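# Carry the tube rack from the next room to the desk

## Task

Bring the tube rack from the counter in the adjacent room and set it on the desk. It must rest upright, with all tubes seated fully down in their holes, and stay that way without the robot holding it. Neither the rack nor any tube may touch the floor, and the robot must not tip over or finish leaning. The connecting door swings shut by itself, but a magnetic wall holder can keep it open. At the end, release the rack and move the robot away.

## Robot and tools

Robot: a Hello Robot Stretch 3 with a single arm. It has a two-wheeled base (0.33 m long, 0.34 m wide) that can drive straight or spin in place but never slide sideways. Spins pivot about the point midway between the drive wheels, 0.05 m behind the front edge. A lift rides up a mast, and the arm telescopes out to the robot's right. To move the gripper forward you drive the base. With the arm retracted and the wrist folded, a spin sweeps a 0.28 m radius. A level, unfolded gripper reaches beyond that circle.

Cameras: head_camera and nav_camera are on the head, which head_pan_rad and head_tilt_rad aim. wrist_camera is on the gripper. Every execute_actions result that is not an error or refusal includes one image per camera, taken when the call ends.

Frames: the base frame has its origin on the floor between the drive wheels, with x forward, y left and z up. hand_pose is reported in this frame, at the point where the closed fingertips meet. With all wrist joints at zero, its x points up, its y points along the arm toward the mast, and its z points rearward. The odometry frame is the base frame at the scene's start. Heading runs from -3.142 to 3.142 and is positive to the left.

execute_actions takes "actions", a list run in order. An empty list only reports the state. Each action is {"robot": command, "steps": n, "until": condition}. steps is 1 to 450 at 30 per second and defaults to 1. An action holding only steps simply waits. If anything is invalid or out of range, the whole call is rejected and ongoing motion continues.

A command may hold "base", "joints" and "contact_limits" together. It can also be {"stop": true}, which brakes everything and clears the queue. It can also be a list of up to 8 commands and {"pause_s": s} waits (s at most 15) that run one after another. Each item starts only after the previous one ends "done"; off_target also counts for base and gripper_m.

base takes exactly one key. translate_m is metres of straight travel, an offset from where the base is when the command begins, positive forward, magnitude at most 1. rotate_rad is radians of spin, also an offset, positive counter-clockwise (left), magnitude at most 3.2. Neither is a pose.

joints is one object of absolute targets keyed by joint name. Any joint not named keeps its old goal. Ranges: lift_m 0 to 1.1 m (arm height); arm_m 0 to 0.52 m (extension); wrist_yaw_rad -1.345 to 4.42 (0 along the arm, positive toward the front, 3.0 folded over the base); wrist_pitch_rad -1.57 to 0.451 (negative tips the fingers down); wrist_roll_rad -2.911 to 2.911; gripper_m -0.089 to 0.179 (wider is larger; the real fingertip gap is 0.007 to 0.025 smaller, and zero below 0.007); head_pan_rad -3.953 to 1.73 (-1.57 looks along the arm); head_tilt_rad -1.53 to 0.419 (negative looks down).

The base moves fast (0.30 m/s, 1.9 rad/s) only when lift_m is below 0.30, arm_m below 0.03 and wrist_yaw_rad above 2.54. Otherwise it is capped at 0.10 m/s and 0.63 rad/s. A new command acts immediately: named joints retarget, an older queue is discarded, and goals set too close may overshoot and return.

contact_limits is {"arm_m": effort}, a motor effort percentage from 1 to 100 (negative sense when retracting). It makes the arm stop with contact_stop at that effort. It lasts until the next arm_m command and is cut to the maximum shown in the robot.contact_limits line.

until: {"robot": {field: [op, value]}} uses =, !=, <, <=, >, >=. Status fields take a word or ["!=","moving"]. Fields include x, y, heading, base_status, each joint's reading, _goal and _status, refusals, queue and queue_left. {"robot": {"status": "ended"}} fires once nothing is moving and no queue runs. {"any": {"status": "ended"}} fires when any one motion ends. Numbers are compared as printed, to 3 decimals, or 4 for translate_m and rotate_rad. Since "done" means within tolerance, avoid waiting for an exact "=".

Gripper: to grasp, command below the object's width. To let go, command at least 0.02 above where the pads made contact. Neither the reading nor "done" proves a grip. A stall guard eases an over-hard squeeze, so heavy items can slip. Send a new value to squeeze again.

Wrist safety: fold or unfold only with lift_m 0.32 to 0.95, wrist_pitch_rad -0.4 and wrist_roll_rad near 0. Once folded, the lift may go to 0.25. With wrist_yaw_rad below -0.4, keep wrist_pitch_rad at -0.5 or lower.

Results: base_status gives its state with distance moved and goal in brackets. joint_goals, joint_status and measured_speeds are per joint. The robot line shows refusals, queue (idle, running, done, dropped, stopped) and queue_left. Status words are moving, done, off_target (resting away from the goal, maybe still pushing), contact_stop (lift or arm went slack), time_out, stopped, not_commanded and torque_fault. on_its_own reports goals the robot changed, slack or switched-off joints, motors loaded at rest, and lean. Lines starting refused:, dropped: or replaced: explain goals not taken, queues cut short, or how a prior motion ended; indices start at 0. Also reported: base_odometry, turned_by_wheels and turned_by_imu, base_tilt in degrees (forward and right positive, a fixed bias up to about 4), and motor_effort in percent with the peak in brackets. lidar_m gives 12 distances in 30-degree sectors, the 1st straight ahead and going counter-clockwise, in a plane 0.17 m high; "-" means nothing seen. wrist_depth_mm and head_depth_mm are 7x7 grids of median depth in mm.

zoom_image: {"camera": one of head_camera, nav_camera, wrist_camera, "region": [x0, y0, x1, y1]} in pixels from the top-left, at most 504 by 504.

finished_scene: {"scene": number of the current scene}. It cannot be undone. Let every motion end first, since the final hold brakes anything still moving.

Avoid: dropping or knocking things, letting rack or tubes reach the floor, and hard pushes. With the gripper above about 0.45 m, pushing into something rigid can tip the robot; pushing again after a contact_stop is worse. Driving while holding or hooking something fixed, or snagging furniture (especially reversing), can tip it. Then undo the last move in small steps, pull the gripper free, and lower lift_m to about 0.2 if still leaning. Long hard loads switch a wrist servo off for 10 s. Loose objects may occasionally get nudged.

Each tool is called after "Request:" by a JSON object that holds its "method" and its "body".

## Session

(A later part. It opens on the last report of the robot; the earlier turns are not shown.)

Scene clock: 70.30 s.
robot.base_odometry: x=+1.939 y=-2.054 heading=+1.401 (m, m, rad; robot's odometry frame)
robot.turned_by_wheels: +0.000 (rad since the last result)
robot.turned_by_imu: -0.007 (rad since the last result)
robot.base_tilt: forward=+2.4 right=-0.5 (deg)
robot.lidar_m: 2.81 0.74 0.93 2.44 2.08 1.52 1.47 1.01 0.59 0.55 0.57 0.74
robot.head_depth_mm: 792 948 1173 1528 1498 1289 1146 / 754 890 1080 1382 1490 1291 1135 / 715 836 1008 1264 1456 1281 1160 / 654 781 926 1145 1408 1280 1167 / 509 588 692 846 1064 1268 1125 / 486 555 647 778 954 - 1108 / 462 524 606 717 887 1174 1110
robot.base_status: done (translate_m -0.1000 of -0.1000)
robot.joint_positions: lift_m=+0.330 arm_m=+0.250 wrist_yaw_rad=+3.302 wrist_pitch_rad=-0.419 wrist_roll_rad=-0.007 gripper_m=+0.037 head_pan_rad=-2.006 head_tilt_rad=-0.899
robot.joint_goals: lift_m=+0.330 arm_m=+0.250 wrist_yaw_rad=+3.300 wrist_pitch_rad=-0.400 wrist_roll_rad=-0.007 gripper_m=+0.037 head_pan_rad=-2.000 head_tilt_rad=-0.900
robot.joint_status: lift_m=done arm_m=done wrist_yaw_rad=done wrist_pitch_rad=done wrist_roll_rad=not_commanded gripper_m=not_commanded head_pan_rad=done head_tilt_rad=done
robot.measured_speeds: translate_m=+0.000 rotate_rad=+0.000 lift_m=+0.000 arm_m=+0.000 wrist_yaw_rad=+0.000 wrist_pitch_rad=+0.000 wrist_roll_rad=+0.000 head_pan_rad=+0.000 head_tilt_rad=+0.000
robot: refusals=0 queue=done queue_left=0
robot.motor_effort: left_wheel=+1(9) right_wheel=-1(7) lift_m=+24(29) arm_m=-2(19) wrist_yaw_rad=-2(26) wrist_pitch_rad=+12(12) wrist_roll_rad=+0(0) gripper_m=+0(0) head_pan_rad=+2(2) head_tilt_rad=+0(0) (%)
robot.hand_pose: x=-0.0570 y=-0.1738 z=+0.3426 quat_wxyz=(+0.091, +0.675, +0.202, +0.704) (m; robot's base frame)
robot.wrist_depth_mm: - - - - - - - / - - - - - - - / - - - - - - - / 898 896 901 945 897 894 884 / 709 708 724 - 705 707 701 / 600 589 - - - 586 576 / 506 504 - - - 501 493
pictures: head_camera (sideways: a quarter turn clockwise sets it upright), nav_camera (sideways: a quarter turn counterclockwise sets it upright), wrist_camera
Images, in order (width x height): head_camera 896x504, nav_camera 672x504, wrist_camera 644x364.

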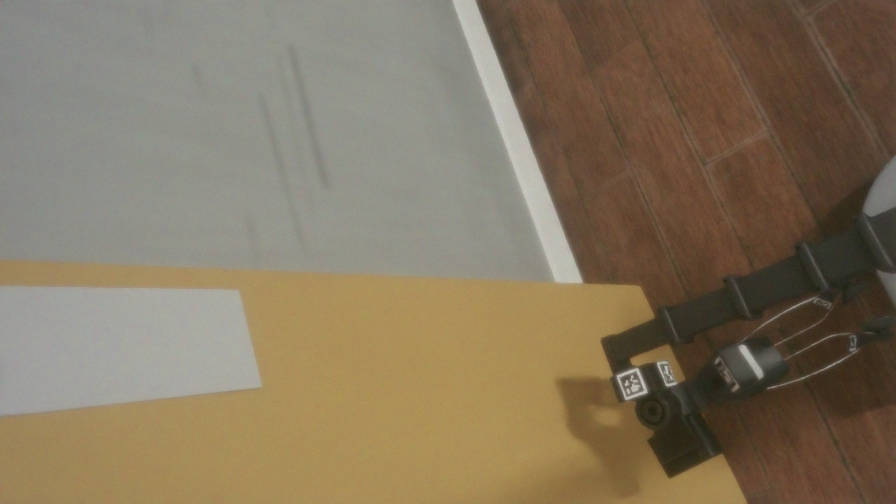

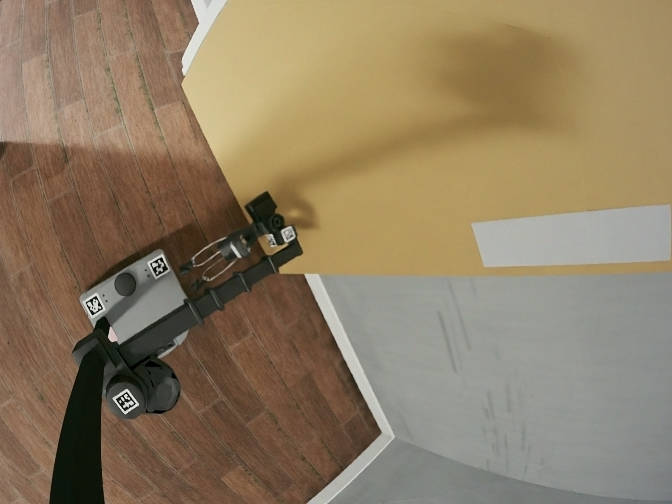

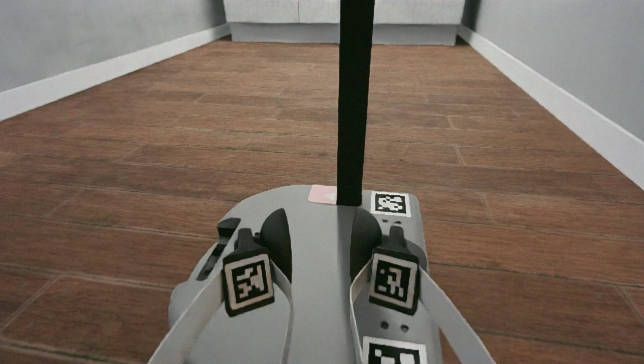

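Request:
{"method": "execute_actions", "body": {"actions": [{"robot":{"joints":{"arm_m":0.0,"wrist_yaw_rad":3.0,"lift_m":0.33,"head_pan_rad":1.6,"head_tilt_rad":-0.25},"base":{"translate_m":-0.3}},"steps":300,"until":{"robot":{"status":"ended"}}}]}}

Scene clock: 76.87 s.
robot.base_odometry: x=+1.889 y=-2.349 heading=+1.401 (m, m, rad; robot's odometry frame)
robot.turned_by_wheels: +0.000 (rad since the last result)
robot.turned_by_imu: -0.003 (rad since the last result)
robot.base_tilt: forward=+2.7 right=-0.5 (deg)
robot.lidar_m: 2.80 1.01 1.36 2.43 1.66 1.21 1.17 1.00 0.74 0.58 0.59 0.77
robot.head_depth_mm: 2681 2769 2710 2522 2607 2258 1700 / 2770 2904 2970 2508 2584 2283 1705 / 2777 2849 2999 2501 2540 2255 1695 / 2774 2832 2986 2513 2601 2240 1675 / 2755 2867 2947 2482 2575 2204 1664 / 2786 2871 2986 2476 2576 2208 1658 / 2772 2818 2962 2485 2532 2172 1658
robot.base_status: done (translate_m -0.3000 of -0.3000)
robot.joint_positions: lift_m=+0.330 arm_m=+0.000 wrist_yaw_rad=+3.001 wrist_pitch_rad=-0.419 wrist_roll_rad=-0.007 gripper_m=+0.037 head_pan_rad=+1.593 head_tilt_rad=-0.261
robot.joint_goals: lift_m=+0.330 arm_m=+0.000 wrist_yaw_rad=+3.000 wrist_pitch_rad=-0.400 wrist_roll_rad=-0.007 gripper_m=+0.037 head_pan_rad=+1.600 head_tilt_rad=-0.250
robot.joint_status: lift_m=done arm_m=done wrist_yaw_rad=done wrist_pitch_rad=done wrist_roll_rad=not_commanded gripper_m=not_commanded head_pan_rad=done head_tilt_rad=done
robot.measured_speeds: translate_m=+0.000 rotate_rad=+0.000 lift_m=+0.000 arm_m=+0.000 wrist_yaw_rad=+0.000 wrist_pitch_rad=+0.000 wrist_roll_rad=+0.000 head_pan_rad=+0.000 head_tilt_rad=+0.000
robot: refusals=0 queue=done queue_left=0
robot.motor_effort: left_wheel=+1(5) right_wheel=-1(4) lift_m=+24(24) arm_m=-2(5) wrist_yaw_rad=-1(3) wrist_pitch_rad=+12(12) wrist_roll_rad=+0(0) gripper_m=+0(0) head_pan_rad=+3(36) head_tilt_rad=+4(28) (%)
robot.hand_pose: x=+0.0101 y=+0.0768 z=+0.3426 quat_wxyz=(+0.195, +0.698, +0.099, +0.682) (m; robot's base frame)
robot.wrist_depth_mm: - - - - - - - / - - - - - - - / - - - - - - - / 920 917 895 897 891 869 893 / 710 701 - 715 728 703 691 / 601 582 - 589 607 577 588 / 502 515 - - 499 491 499
pictures: head_camera (sideways: a quarter turn clockwise sets it upright), nav_camera (sideways: a quarter turn counterclockwise sets it upright), wrist_camera
Images, in order (width x height): head_camera 896x504, nav_camera 672x504, wrist_camera 644x364.

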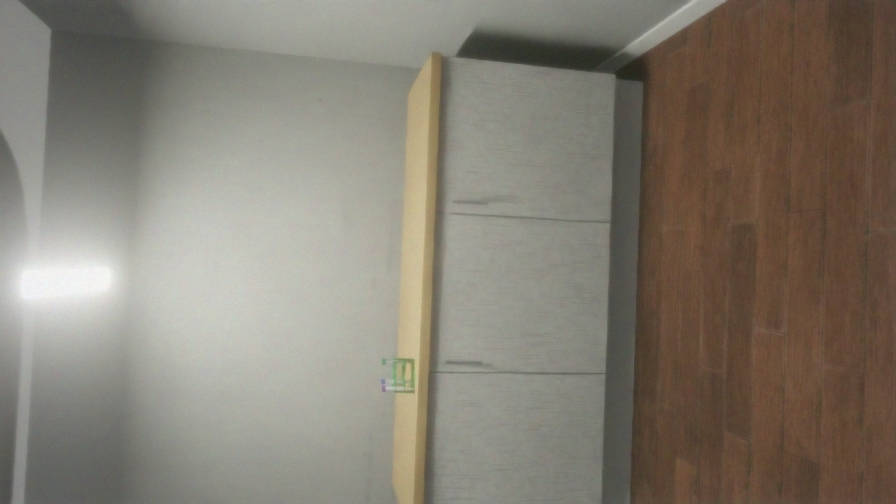

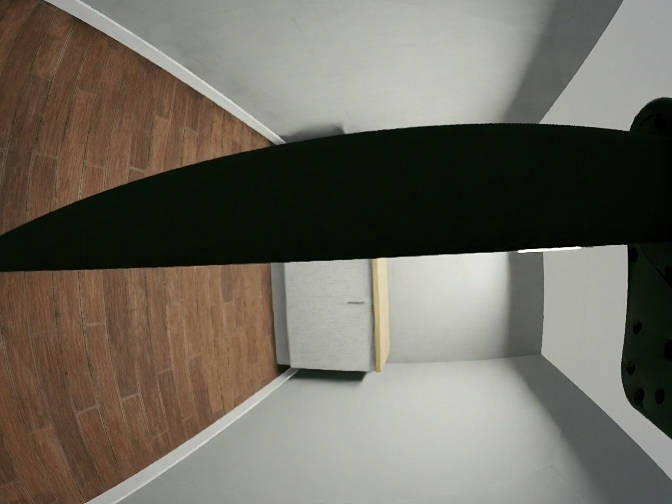

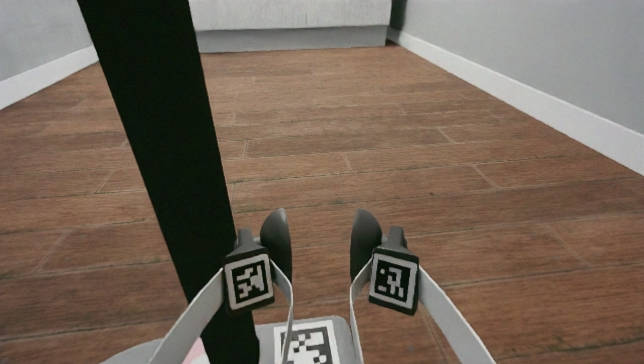

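Request:
{"method": "execute_actions", "body": {"actions": [{"robot":[{"joints":{"lift_m":0.27,"head_pan_rad":0,"head_tilt_rad":-0.5},"base":{"rotate_rad":1.571}},{"base":{"translate_m":1.0}},{"base":{"translate_m":0.88}},{"base":{"rotate_rad":1.571},"joints":{"head_pan_rad":-1.3}},{"base":{"translate_m":0.4},"joints":{"head_tilt_rad":-0.55}}],"steps":450,"until":{"robot":{"status":"ended"}}},{"steps":200,"until":{"robot":{"status":"ended"}}}]}}

Scene clock: 98.80 s.
robot.base_odometry: x=-0.032 y=-2.426 heading=-1.740 (m, m, rad; robot's odometry frame)
robot.turned_by_wheels: +3.142 (rad since the last result)
robot.turned_by_imu: +3.149 (rad since the last result)
robot.base_tilt: forward=+2.5 right=-0.6 (deg)
robot.lidar_m: 0.78 0.81 1.10 2.49 1.92 1.40 1.34 0.81 0.59 0.57 0.59 0.80
robot.head_depth_mm: 947 1021 1107 859 640 679 767 / 969 1043 1135 720 643 695 800 / 988 1069 1148 719 662 732 833 / 1011 1104 1170 830 681 758 871 / 1039 1125 1198 817 693 793 906 / 1060 1162 1220 807 721 820 954 / 1094 1189 1287 796 746 855 1005
robot.base_status: done (translate_m +0.4000 of +0.4000)
robot.joint_positions: lift_m=+0.270 arm_m=+0.000 wrist_yaw_rad=+3.001 wrist_pitch_rad=-0.419 wrist_roll_rad=-0.007 gripper_m=+0.037 head_pan_rad=-1.293 head_tilt_rad=-0.543
robot.joint_goals: lift_m=+0.270 arm_m=+0.000 wrist_yaw_rad=+3.000 wrist_pitch_rad=-0.400 wrist_roll_rad=-0.007 gripper_m=+0.037 head_pan_rad=-1.300 head_tilt_rad=-0.550
robot.joint_status: lift_m=done arm_m=done wrist_yaw_rad=done wrist_pitch_rad=done wrist_roll_rad=not_commanded gripper_m=not_commanded head_pan_rad=done head_tilt_rad=done
robot.measured_speeds: translate_m=+0.000 rotate_rad=+0.000 lift_m=+0.000 arm_m=+0.000 wrist_yaw_rad=+0.000 wrist_pitch_rad=+0.000 wrist_roll_rad=+0.000 head_pan_rad=+0.000 head_tilt_rad=+0.000
robot: refusals=0 queue=done queue_left=0
robot.motor_effort: left_wheel=-4(13) right_wheel=+2(9) lift_m=+22(24) arm_m=-2(2) wrist_yaw_rad=-1(2) wrist_pitch_rad=+12(12) wrist_roll_rad=+0(0) gripper_m=+0(1) head_pan_rad=-3(36) head_tilt_rad=-2(17) (%)
robot.hand_pose: x=+0.0102 y=+0.0768 z=+0.2827 quat_wxyz=(+0.195, +0.698, +0.099, +0.682) (m; robot's base frame)
robot.wrist_depth_mm: - - - - - - 820 / - - - - - - 819 / - - - - - - 824 / 777 775 776 780 771 764 752 / 613 617 - 608 637 599 601 / 523 520 - 531 528 504 507 / 458 - - - 431 437 429
pictures: head_camera (sideways: a quarter turn clockwise sets it upright), nav_camera (sideways: a quarter turn counterclockwise sets it upright), wrist_camera
Images, in order (width x height): head_camera 896x504, nav_camera 672x504, wrist_camera 644x364.

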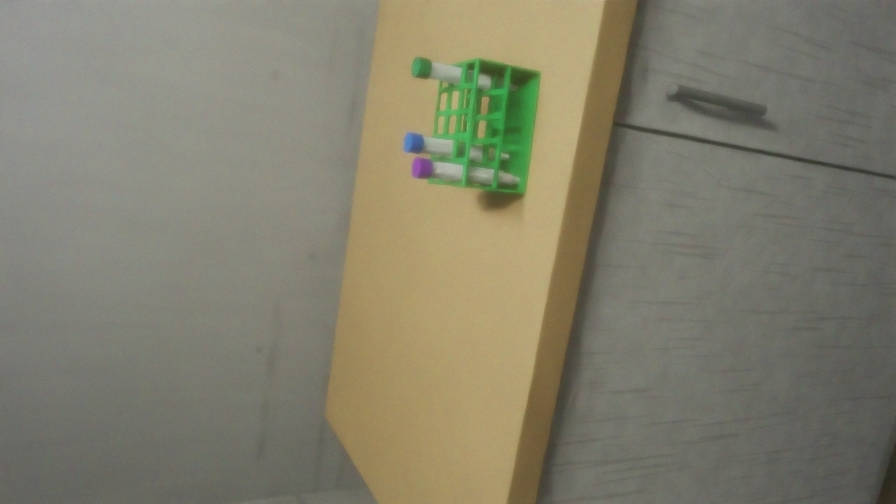

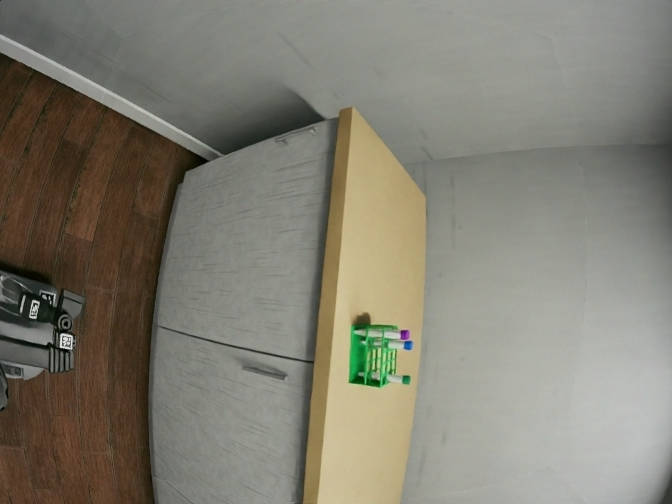

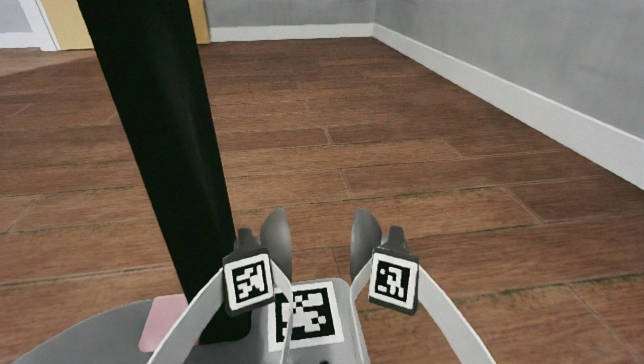

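Request:
{"method": "execute_actions", "body": {"actions": [{"robot":[{"base":{"translate_m":-0.4},"joints":{"lift_m":0.9}},{"joints":{"wrist_yaw_rad":1.57,"gripper_m":0.14,"head_pan_rad":-1.0,"head_tilt_rad":-0.6}},{"joints":{"lift_m":1.09,"wrist_pitch_rad":-0.75}},{"joints":{"arm_m":0.5}}],"steps":450,"until":{"robot":{"status":"ended"}}},{"steps":200,"until":{"robot":{"status":"ended"}}}]}}

Scene clock: 119.13 s.
robot.base_odometry: x=+0.036 y=-2.032 heading=-1.740 (m, m, rad; robot's odometry frame)
robot.turned_by_wheels: +0.000 (rad since the last result)
robot.turned_by_imu: -0.007 (rad since the last result)
robot.base_tilt: forward=+2.3 right=-0.5 (deg)
robot.lidar_m: 1.18 1.22 1.66 2.44 1.35 0.99 0.95 0.82 0.59 0.57 0.59 0.80
robot.head_depth_mm: 984 1055 1114 764 627 698 786 / 1031 1113 1160 769 676 752 852 / 1084 1175 1154 760 727 823 945 / 1138 1245 1127 755 786 895 1044 / 1212 1330 1107 783 857 989 1208 / 1288 1424 1084 835 936 1106 1251 / 1304 1406 1072 901 1053 1251 1245
robot.base_status: done (translate_m -0.4000 of -0.4000)
robot.joint_positions: lift_m=+1.090 arm_m=+0.500 wrist_yaw_rad=+1.570 wrist_pitch_rad=-0.761 wrist_roll_rad=-0.007 gripper_m=+0.140 head_pan_rad=-1.007 head_tilt_rad=-0.593
robot.joint_goals: lift_m=+1.090 arm_m=+0.500 wrist_yaw_rad=+1.570 wrist_pitch_rad=-0.750 wrist_roll_rad=-0.007 gripper_m=+0.140 head_pan_rad=-1.000 head_tilt_rad=-0.600
robot.joint_status: lift_m=done arm_m=done wrist_yaw_rad=done wrist_pitch_rad=done wrist_roll_rad=not_commanded gripper_m=done head_pan_rad=done head_tilt_rad=done
robot.measured_speeds: translate_m=+0.000 rotate_rad=+0.000 lift_m=+0.000 arm_m=+0.000 wrist_yaw_rad=+0.000 wrist_pitch_rad=+0.000 wrist_roll_rad=+0.000 head_pan_rad=+0.000 head_tilt_rad=+0.000
robot: refusals=0 queue=done queue_left=0
robot.motor_effort: left_wheel=-3(15) right_wheel=+2(5) lift_m=+31(33) arm_m=+3(3) wrist_yaw_rad=+0(4) wrist_pitch_rad=+7(12) wrist_roll_rad=+0(0) gripper_m=+0(83) head_pan_rad=+3(22) head_tilt_rad=-3(8) (%)
robot.hand_pose: x=+0.1476 y=-0.6450 z=+1.0344 quat_wxyz=(+0.651, +0.649, -0.276, +0.280) (m; robot's base frame)
robot.wrist_depth_mm: - - - 397 565 558 555 / - - - 370 468 467 471 / - - - 386 406 407 403 / - - - 359 357 352 349 / - - 330 318 318 320 312 / - - 292 289 285 - 285 / - - 259 260 259 259 259
pictures: head_camera (sideways: a quarter turn clockwise sets it upright), nav_camera (sideways: a quarter turn counterclockwise sets it upright), wrist_camera
Images, in order (width x height): head_camera 896x504, nav_camera 672x504, wrist_camera 644x364.

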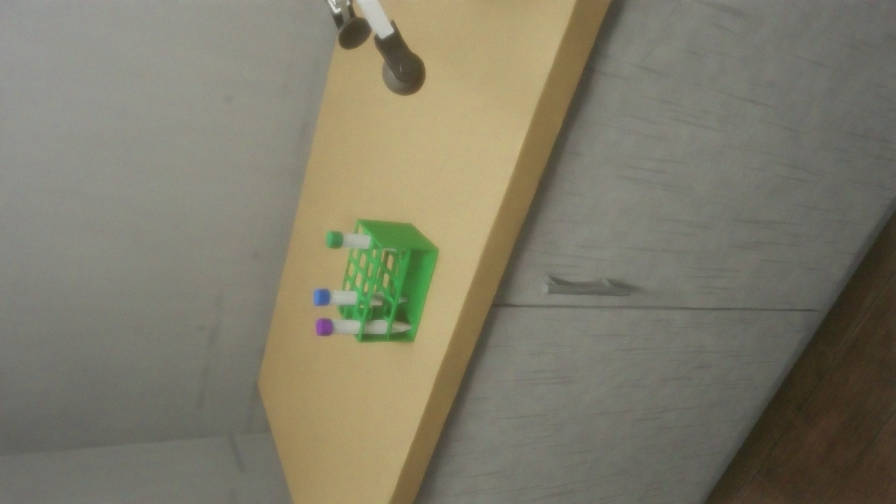

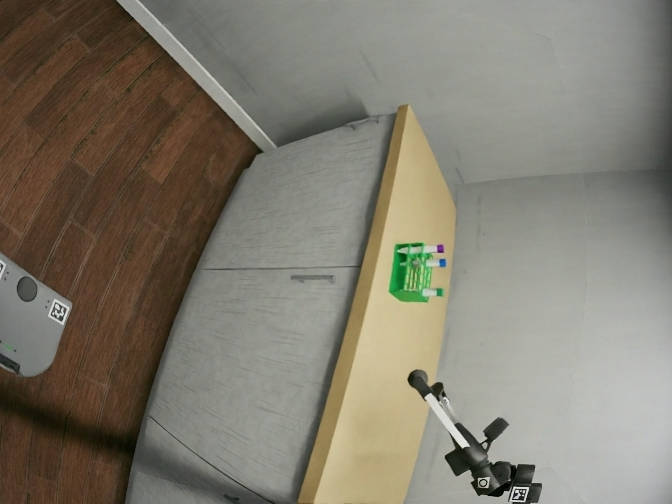

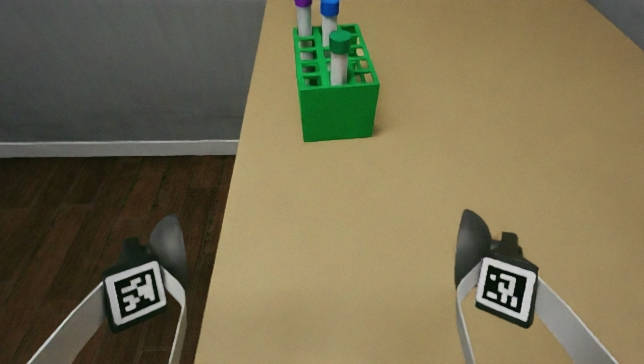

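Request:
{"method": "execute_actions", "body": {"actions": [{"robot":{"base":{"translate_m":0.24},"joints":{"arm_m":0.52,"lift_m":1.1}},"steps":200,"until":{"robot":{"status":"ended"}}}]}}

Scene clock: 128.87 s.
robot.base_odometry: x=-0.005 y=-2.269 heading=-1.740 (m, m, rad; robot's odometry frame)
robot.turned_by_wheels: +0.000 (rad since the last result)
robot.turned_by_imu: -0.002 (rad since the last result)
robot.base_tilt: forward=+2.5 right=-0.6 (deg)
robot.lidar_m: 0.94 0.97 1.32 2.46 1.69 1.23 1.19 0.82 0.59 0.57 0.59 0.80
robot.head_depth_mm: 980 1054 1119 700 628 694 784 / 1026 1116 1157 694 660 753 855 / 1075 1179 1146 726 724 818 933 / 1144 1250 1123 755 782 894 1045 / 1213 1331 1103 783 855 987 1185 / 1171 1269 1092 829 935 1097 1250 / 1044 1124 1166 895 1047 1391 1254
robot.base_status: done (translate_m +0.2400 of +0.2400)
robot.joint_positions: lift_m=+1.098 arm_m=+0.517 wrist_yaw_rad=+1.570 wrist_pitch_rad=-0.761 wrist_roll_rad=-0.007 gripper_m=+0.140 head_pan_rad=-1.007 head_tilt_rad=-0.593
robot.joint_goals: lift_m=+1.100 arm_m=+0.520 wrist_yaw_rad=+1.570 wrist_pitch_rad=-0.750 wrist_roll_rad=-0.007 gripper_m=+0.140 head_pan_rad=-1.000 head_tilt_rad=-0.600
robot.joint_status: lift_m=done arm_m=done wrist_yaw_rad=done wrist_pitch_rad=done wrist_roll_rad=not_commanded gripper_m=done head_pan_rad=done head_tilt_rad=done
robot.measured_speeds: translate_m=+0.000 rotate_rad=+0.000 lift_m=+0.000 arm_m=+0.000 wrist_yaw_rad=+0.000 wrist_pitch_rad=+0.000 wrist_roll_rad=+0.000 head_pan_rad=+0.000 head_tilt_rad=+0.000
robot: refusals=0 queue=done queue_left=0
robot.motor_effort: left_wheel=-3(4) right_wheel=+2(5) lift_m=+30(31) arm_m=+3(5) wrist_yaw_rad=+1(0) wrist_pitch_rad=+7(7) wrist_roll_rad=+0(0) gripper_m=+0(1) head_pan_rad=+3(3) head_tilt_rad=-3(3) (%)
robot.hand_pose: x=+0.1476 y=-0.6622 z=+1.0423 quat_wxyz=(+0.651, +0.649, -0.276, +0.280) (m; robot's base frame)
robot.wrist_depth_mm: 888 922 868 595 581 579 562 / - - 976 489 490 491 482 / - - 448 416 420 416 418 / - - 369 276 367 360 366 / - - 324 250 323 332 325 / - - 287 218 290 - 291 / - - 262 201 260 267 264
pictures: head_camera (sideways: a quarter turn clockwise sets it upright), nav_camera (sideways: a quarter turn counterclockwise sets it upright), wrist_camera
Images, in order (width x height): head_camera 896x504, nav_camera 672x504, wrist_camera 644x364.

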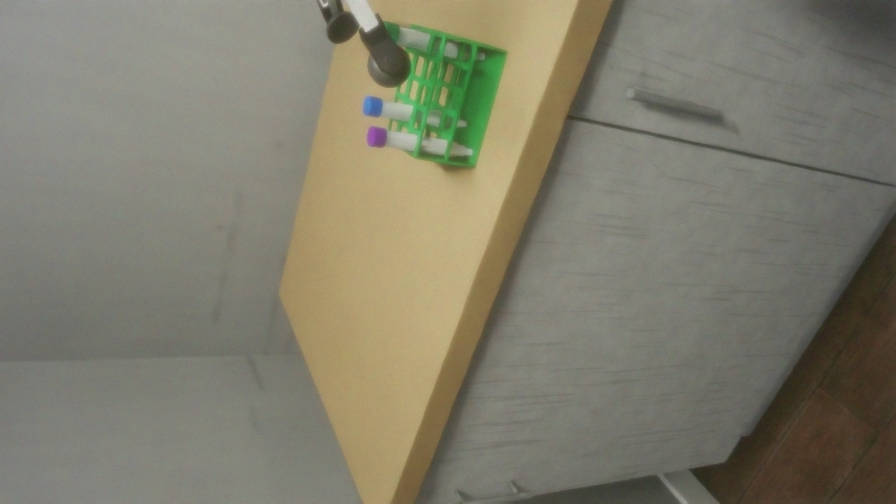

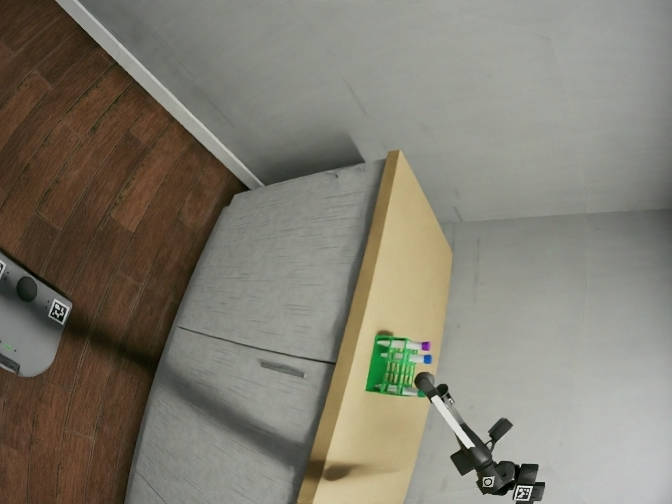

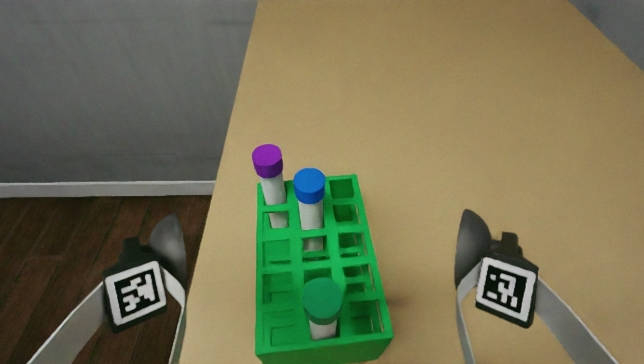

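Request:
{"method": "execute_actions", "body": {"actions": [{"robot":{"joints":{"wrist_yaw_rad":1.62,"lift_m":1.04,"head_pan_rad":-1.35,"head_tilt_rad":-0.65}},"steps":200,"until":{"robot":{"status":"ended"}}}]}}

Scene clock: 137.53 s.
robot.base_odometry: x=-0.005 y=-2.269 heading=-1.740 (m, m, rad; robot's odometry frame)
robot.turned_by_wheels: +0.000 (rad since the last result)
robot.turned_by_imu: -0.001 (rad since the last result)
robot.base_tilt: forward=+2.4 right=-0.5 (deg)
robot.lidar_m: 0.94 0.97 1.32 2.46 1.70 1.23 1.18 0.81 0.59 0.57 0.59 0.80
robot.head_depth_mm: 934 1059 1039 717 666 774 918 / 959 1045 956 710 686 803 955 / 986 1063 944 699 705 828 991 / 1008 1106 1050 680 720 858 1034 / 1017 1133 965 684 750 888 1075 / 1043 1149 952 702 775 918 1151 / 1066 1180 939 716 796 953 1168
robot.base_status: done (translate_m +0.2400 of +0.2400)
robot.joint_positions: lift_m=+1.040 arm_m=+0.517 wrist_yaw_rad=+1.618 wrist_pitch_rad=-0.761 wrist_roll_rad=-0.007 gripper_m=+0.140 head_pan_rad=-1.343 head_tilt_rad=-0.642
robot.joint_goals: lift_m=+1.040 arm_m=+0.520 wrist_yaw_rad=+1.620 wrist_pitch_rad=-0.750 wrist_roll_rad=-0.007 gripper_m=+0.140 head_pan_rad=-1.350 head_tilt_rad=-0.650
robot.joint_status: lift_m=done arm_m=done wrist_yaw_rad=done wrist_pitch_rad=done wrist_roll_rad=not_commanded gripper_m=done head_pan_rad=done head_tilt_rad=done
robot.measured_speeds: translate_m=+0.000 rotate_rad=+0.000 lift_m=+0.000 arm_m=+0.000 wrist_yaw_rad=+0.000 wrist_pitch_rad=+0.000 wrist_roll_rad=+0.000 head_pan_rad=+0.000 head_tilt_rad=+0.000
robot: refusals=0 queue=done queue_left=0
robot.motor_effort: left_wheel=-3(3) right_wheel=+2(1) lift_m=+22(30) arm_m=+3(3) wrist_yaw_rad=+1(2) wrist_pitch_rad=+7(7) wrist_roll_rad=+0(0) gripper_m=+0(0) head_pan_rad=-3(25) head_tilt_rad=-3(7) (%)
robot.hand_pose: x=+0.1474 y=-0.6540 z=+0.9847 quat_wxyz=(+0.644, +0.655, -0.260, +0.296) (m; robot's base frame)
robot.wrist_depth_mm: 961 929 884 472 462 465 457 / - - - 386 386 387 388 / - - 346 210 334 332 330 / - - 291 204 282 292 290 / - - 255 176 254 265 255 / - - 230 152 222 - 231 / - - 210 172 205 212 211
pictures: head_camera (sideways: a quarter turn clockwise sets it upright), nav_camera (sideways: a quarter turn counterclockwise sets it upright), wrist_camera
Images, in order (width x height): head_camera 896x504, nav_camera 672x504, wrist_camera 644x364.

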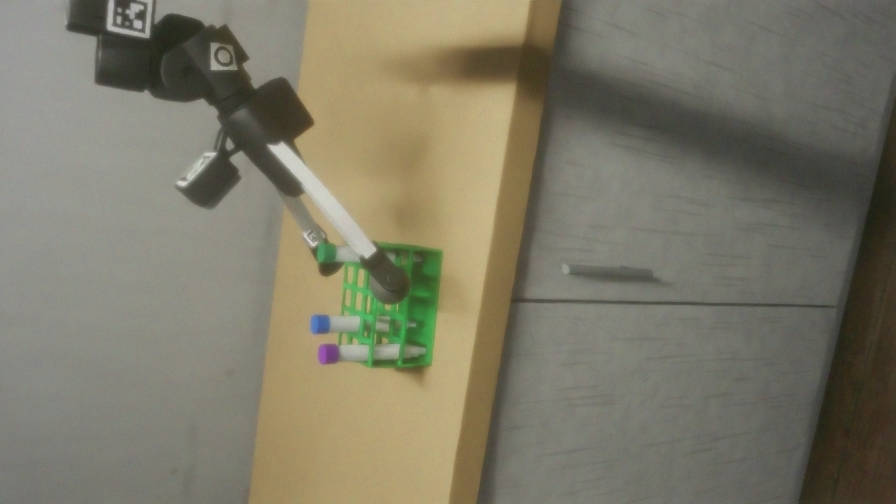

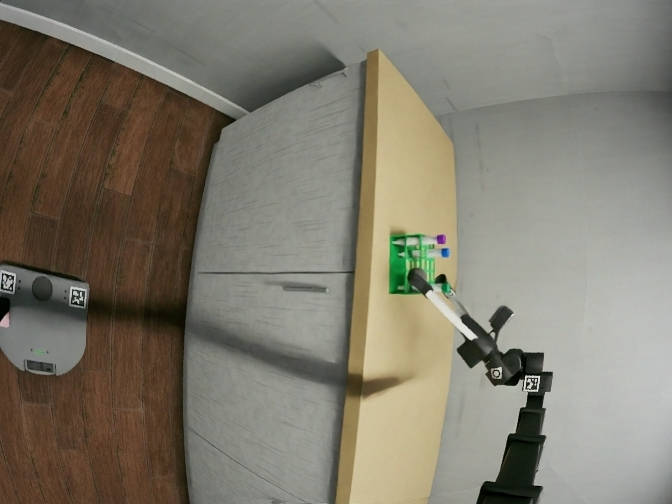

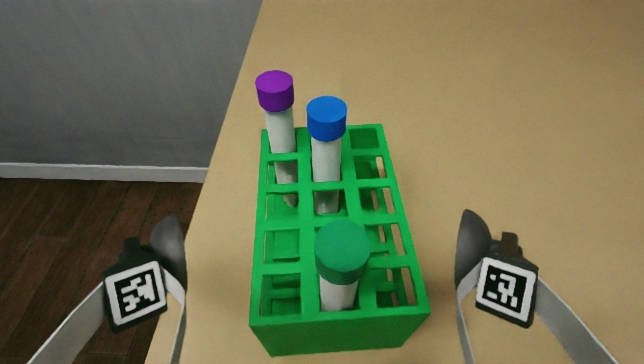

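Request:
{"method": "execute_actions", "body": {"actions": [{"robot":{"joints":{"wrist_yaw_rad":1.6,"lift_m":1.012}},"steps":200,"until":{"robot":{"status":"ended"}}}]}}

Request:
{"method": "zoom_image", "body": {"camera": "head_camera", "region": [250,180,500,400]}}

Scene clock: 142.50 s.
robot.base_odometry: x=-0.005 y=-2.269 heading=-1.740 (m, m, rad; robot's odometry frame)
robot.turned_by_wheels: +0.000 (rad since the last result)
robot.turned_by_imu: -0.001 (rad since the last result)
robot.base_tilt: forward=+2.5 right=-0.4 (deg)
robot.lidar_m: 0.94 0.97 1.32 2.46 1.70 1.24 1.19 0.81 0.59 0.57 0.59 0.80
robot.head_depth_mm: 946 - 1030 716 669 770 919 / 969 1060 910 709 690 795 952 / 985 1071 944 702 707 825 993 / 1002 1103 1038 673 721 853 1037 / 1018 1129 969 685 754 887 1082 / 1046 1155 962 702 774 920 1150 / 1060 1183 944 716 797 959 1164
robot.base_status: done (translate_m +0.2400 of +0.2400)
robot.joint_positions: lift_m=+1.012 arm_m=+0.517 wrist_yaw_rad=+1.602 wrist_pitch_rad=-0.761 wrist_roll_rad=-0.007 gripper_m=+0.140 head_pan_rad=-1.343 head_tilt_rad=-0.642
robot.joint_goals: lift_m=+1.012 arm_m=+0.520 wrist_yaw_rad=+1.600 wrist_pitch_rad=-0.750 wrist_roll_rad=-0.007 gripper_m=+0.140 head_pan_rad=-1.350 head_tilt_rad=-0.650
robot.joint_status: lift_m=done arm_m=done wrist_yaw_rad=done wrist_pitch_rad=done wrist_roll_rad=not_commanded gripper_m=done head_pan_rad=done head_tilt_rad=done
robot.measured_speeds: translate_m=+0.000 rotate_rad=+0.000 lift_m=+0.000 arm_m=+0.000 wrist_yaw_rad=+0.000 wrist_pitch_rad=+0.000 wrist_roll_rad=+0.000 head_pan_rad=+0.000 head_tilt_rad=+0.000
robot: refusals=0 queue=done queue_left=0
robot.motor_effort: left_wheel=-3(3) right_wheel=+2(1) lift_m=+22(21) arm_m=+3(3) wrist_yaw_rad=-1(1) wrist_pitch_rad=+7(7) wrist_roll_rad=+0(0) gripper_m=+0(1) head_pan_rad=-3(3) head_tilt_rad=-3(3) (%)
robot.hand_pose: x=+0.1475 y=-0.6568 z=+0.9567 quat_wxyz=(+0.647, +0.653, -0.266, +0.291) (m; robot's base frame)
robot.wrist_depth_mm: 927 920 865 407 412 407 403 / - - 341 180 341 338 338 / - - 288 176 284 292 288 / - - 249 158 248 253 254 / - - 222 100 218 235 227 / - - 198 127 138 - 203 / - 189 185 172 183 185 185
pictures: head_camera (sideways: a quarter turn clockwise sets it upright), nav_camera (sideways: a quarter turn counterclockwise sets it upright), wrist_camera
Images, in order (width x height): head_camera 896x504, nav_camera 672x504, wrist_camera 644x364.

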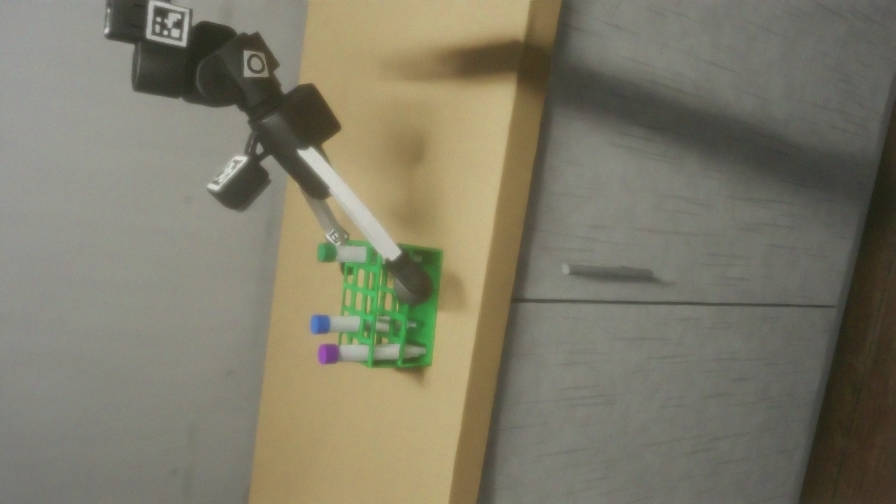

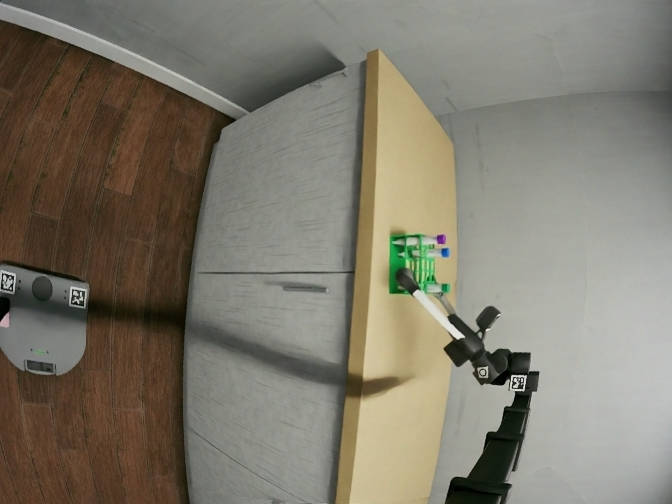

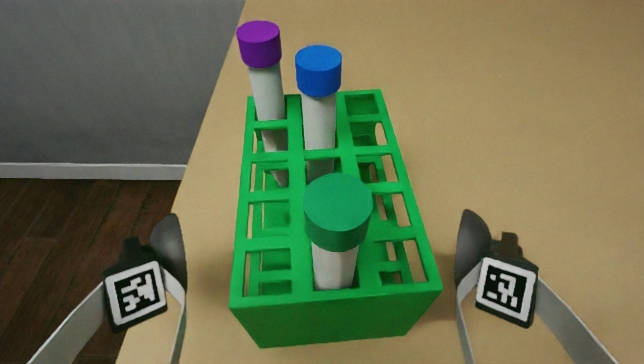

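Region (250, 180, 500, 400) of head_camera's 896x504 image, scaled by 2.016, with more detail than that image has; it fills the top 444 rows of this view, and the rest is white.

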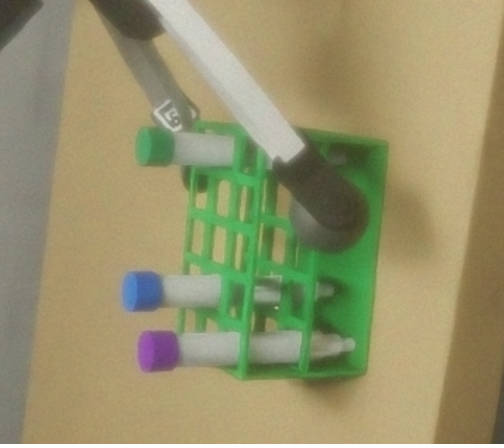

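Request:
{"method": "execute_actions", "body": {"actions": [{"robot":[{"joints":{"lift_m":1.02}},{"joints":{"gripper_m":0.07}},{"joints":{"gripper_m":0.052}},{"joints":{"gripper_m":0.047}},{"pause_s":0.5}],"steps":300,"until":{"robot":{"status":"ended"}}}]}}

Scene clock: 147.73 s.
robot.base_odometry: x=-0.005 y=-2.269 heading=-1.740 (m, m, rad; robot's odometry frame)
robot.turned_by_wheels: +0.000 (rad since the last result)
robot.turned_by_imu: -0.001 (rad since the last result)
robot.base_tilt: forward=+2.5 right=-0.3 (deg)
robot.lidar_m: 0.94 0.97 1.32 2.46 1.70 1.23 1.19 0.82 0.59 0.57 0.59 0.80
robot.head_depth_mm: 941 - 1040 719 669 772 919 / 968 1057 909 705 687 796 953 / 984 1064 945 699 706 826 991 / 997 1105 1052 672 721 854 1032 / 1026 1129 967 683 752 885 1079 / 1043 1158 956 701 772 915 1149 / 1064 1182 936 717 799 956 1169
robot.base_status: done (translate_m +0.2400 of +0.2400)
robot.joint_positions: lift_m=+1.020 arm_m=+0.517 wrist_yaw_rad=+1.601 wrist_pitch_rad=-0.765 wrist_roll_rad=-0.007 gripper_m=+0.048 head_pan_rad=-1.343 head_tilt_rad=-0.642
robot.joint_goals: lift_m=+1.020 arm_m=+0.520 wrist_yaw_rad=+1.600 wrist_pitch_rad=-0.750 wrist_roll_rad=-0.007 gripper_m=+0.047 head_pan_rad=-1.350 head_tilt_rad=-0.650
robot.joint_status: lift_m=done arm_m=done wrist_yaw_rad=done wrist_pitch_rad=done wrist_roll_rad=not_commanded gripper_m=done head_pan_rad=done head_tilt_rad=done
robot.measured_speeds: translate_m=+0.000 rotate_rad=+0.000 lift_m=+0.000 arm_m=+0.000 wrist_yaw_rad=+0.000 wrist_pitch_rad=+0.000 wrist_roll_rad=+0.000 head_pan_rad=+0.000 head_tilt_rad=+0.000
robot: refusals=0 queue=done queue_left=0
robot.motor_effort: left_wheel=-3(3) right_wheel=+2(1) lift_m=+30(33) arm_m=+3(3) wrist_yaw_rad=-1(1) wrist_pitch_rad=+9(10) wrist_roll_rad=+0(0) gripper_m=-16(82) head_pan_rad=-3(3) head_tilt_rad=-4(3) (%)
robot.hand_pose: x=+0.1467 y=-0.6569 z=+0.9637 quat_wxyz=(+0.648, +0.653, -0.265, +0.289) (m; robot's base frame)
robot.wrist_depth_mm: 934 919 872 417 416 418 407 / - - 352 332 351 350 350 / - - 296 190 299 301 300 / - - 253 166 257 260 260 / - - 194 100 219 233 234 / - - 173 131 174 212 211 / - 193 186 175 188 191 192
pictures: head_camera (sideways: a quarter turn clockwise sets it upright), nav_camera (sideways: a quarter turn counterclockwise sets it upright), wrist_camera
Images, in order (width x height): head_camera 896x504, nav_camera 672x504, wrist_camera 644x364.

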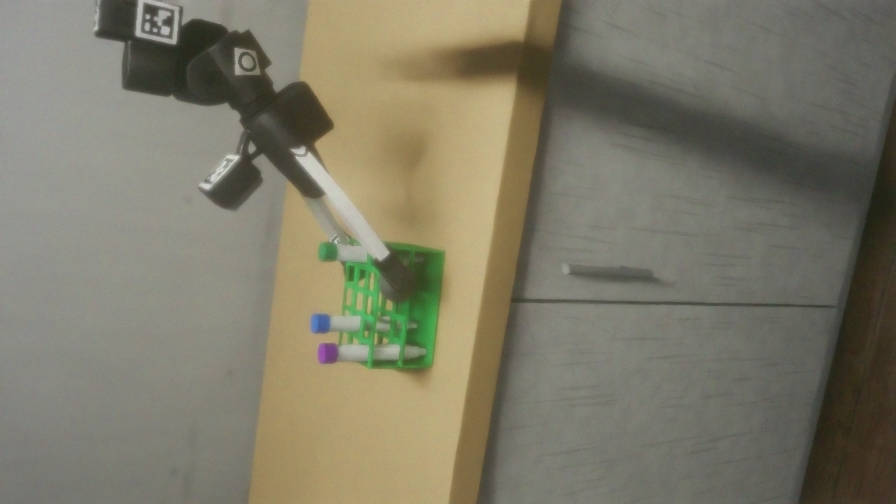

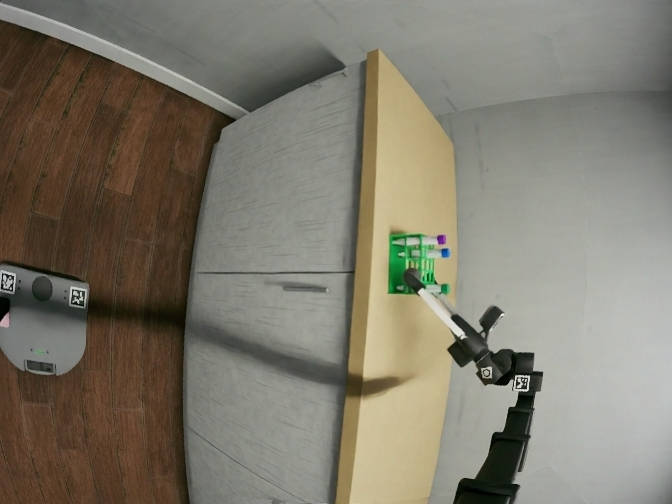

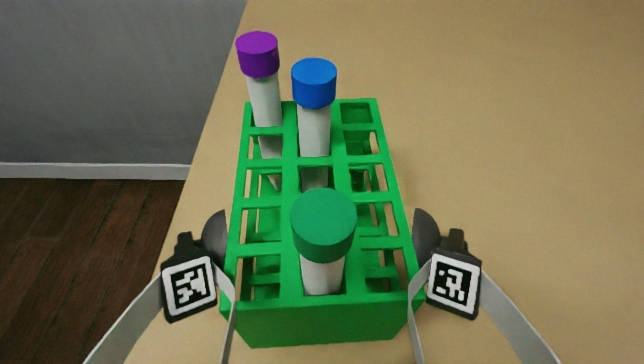

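Test lift.

Request:
{"method": "execute_actions", "body": {"actions": [{"robot":[{"joints":{"gripper_m":0.043}},{"joints":{"lift_m":1.06}},{"pause_s":0.7}],"steps":300,"until":{"robot":{"status":"ended"}}}]}}

Scene clock: 151.53 s.
robot.base_odometry: x=-0.005 y=-2.269 heading=-1.740 (m, m, rad; robot's odometry frame)
robot.turned_by_wheels: +0.000 (rad since the last result)
robot.turned_by_imu: -0.001 (rad since the last result)
robot.base_tilt: forward=+2.4 right=-0.4 (deg)
robot.lidar_m: 0.94 0.97 1.32 2.45 1.70 1.23 1.19 0.81 0.59 0.57 0.59 0.80
robot.head_depth_mm: 925 1062 1039 715 668 775 915 / 958 1047 965 707 686 799 949 / 983 1072 942 698 706 825 996 / 996 1103 923 688 720 853 1042 / 1020 1124 674 683 749 885 1083 / 1039 1149 958 703 773 918 1146 / 1064 1187 938 718 802 954 1169
robot.base_status: done (translate_m +0.2400 of +0.2400)
robot.joint_positions: lift_m=+1.060 arm_m=+0.517 wrist_yaw_rad=+1.601 wrist_pitch_rad=-0.769 wrist_roll_rad=-0.007 gripper_m=+0.044 head_pan_rad=-1.343 head_tilt_rad=-0.642
robot.joint_goals: lift_m=+1.060 arm_m=+0.520 wrist_yaw_rad=+1.600 wrist_pitch_rad=-0.750 wrist_roll_rad=-0.007 gripper_m=+0.043 head_pan_rad=-1.350 head_tilt_rad=-0.650
robot.joint_status: lift_m=done arm_m=done wrist_yaw_rad=done wrist_pitch_rad=done wrist_roll_rad=not_commanded gripper_m=done head_pan_rad=done head_tilt_rad=done
robot.measured_speeds: translate_m=+0.000 rotate_rad=+0.000 lift_m=+0.000 arm_m=+0.000 wrist_yaw_rad=+0.000 wrist_pitch_rad=+0.000 wrist_roll_rad=+0.000 head_pan_rad=+0.000 head_tilt_rad=+0.000
robot: refusals=0 queue=done queue_left=0
robot.motor_effort: left_wheel=-3(3) right_wheel=+2(2) lift_m=+31(32) arm_m=+3(3) wrist_yaw_rad=-1(1) wrist_pitch_rad=+12(12) wrist_roll_rad=+0(0) gripper_m=-16(44) head_pan_rad=-3(3) head_tilt_rad=-3(3) (%)
robot.hand_pose: x=+0.1459 y=-0.6570 z=+1.0030 quat_wxyz=(+0.648, +0.654, -0.264, +0.288) (m; robot's base frame)
robot.wrist_depth_mm: 901 914 861 499 496 501 496 / - - - 195 413 411 412 / - - 349 178 357 358 351 / - - 305 165 305 312 312 / - - 185 98 204 278 279 / - - 173 131 175 250 251 / - - 226 220 225 228 228
pictures: head_camera (sideways: a quarter turn clockwise sets it upright), nav_camera (sideways: a quarter turn counterclockwise sets it upright), wrist_camera
Images, in order (width x height): head_camera 896x504, nav_camera 672x504, wrist_camera 644x364.

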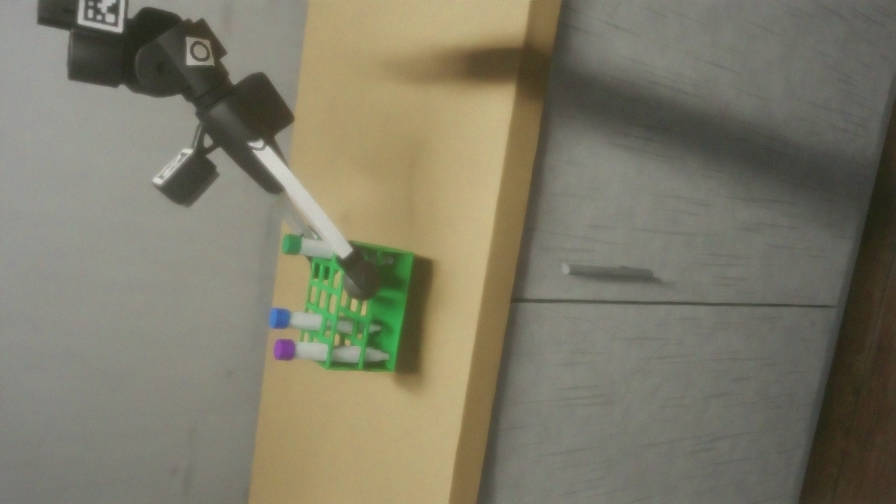

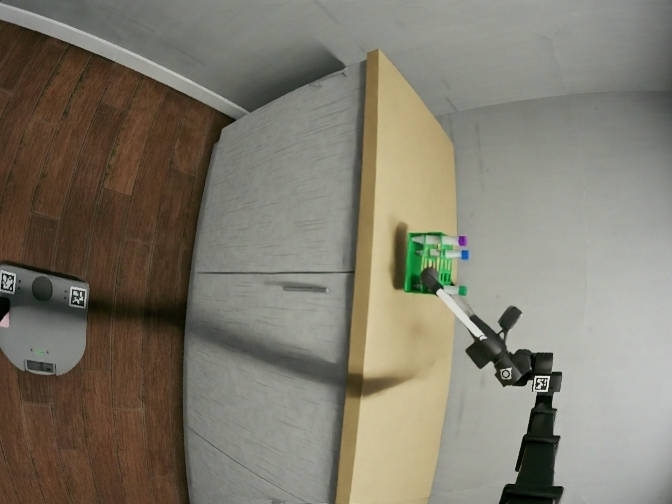

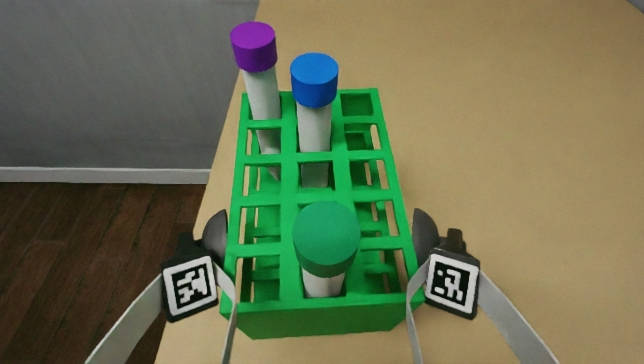

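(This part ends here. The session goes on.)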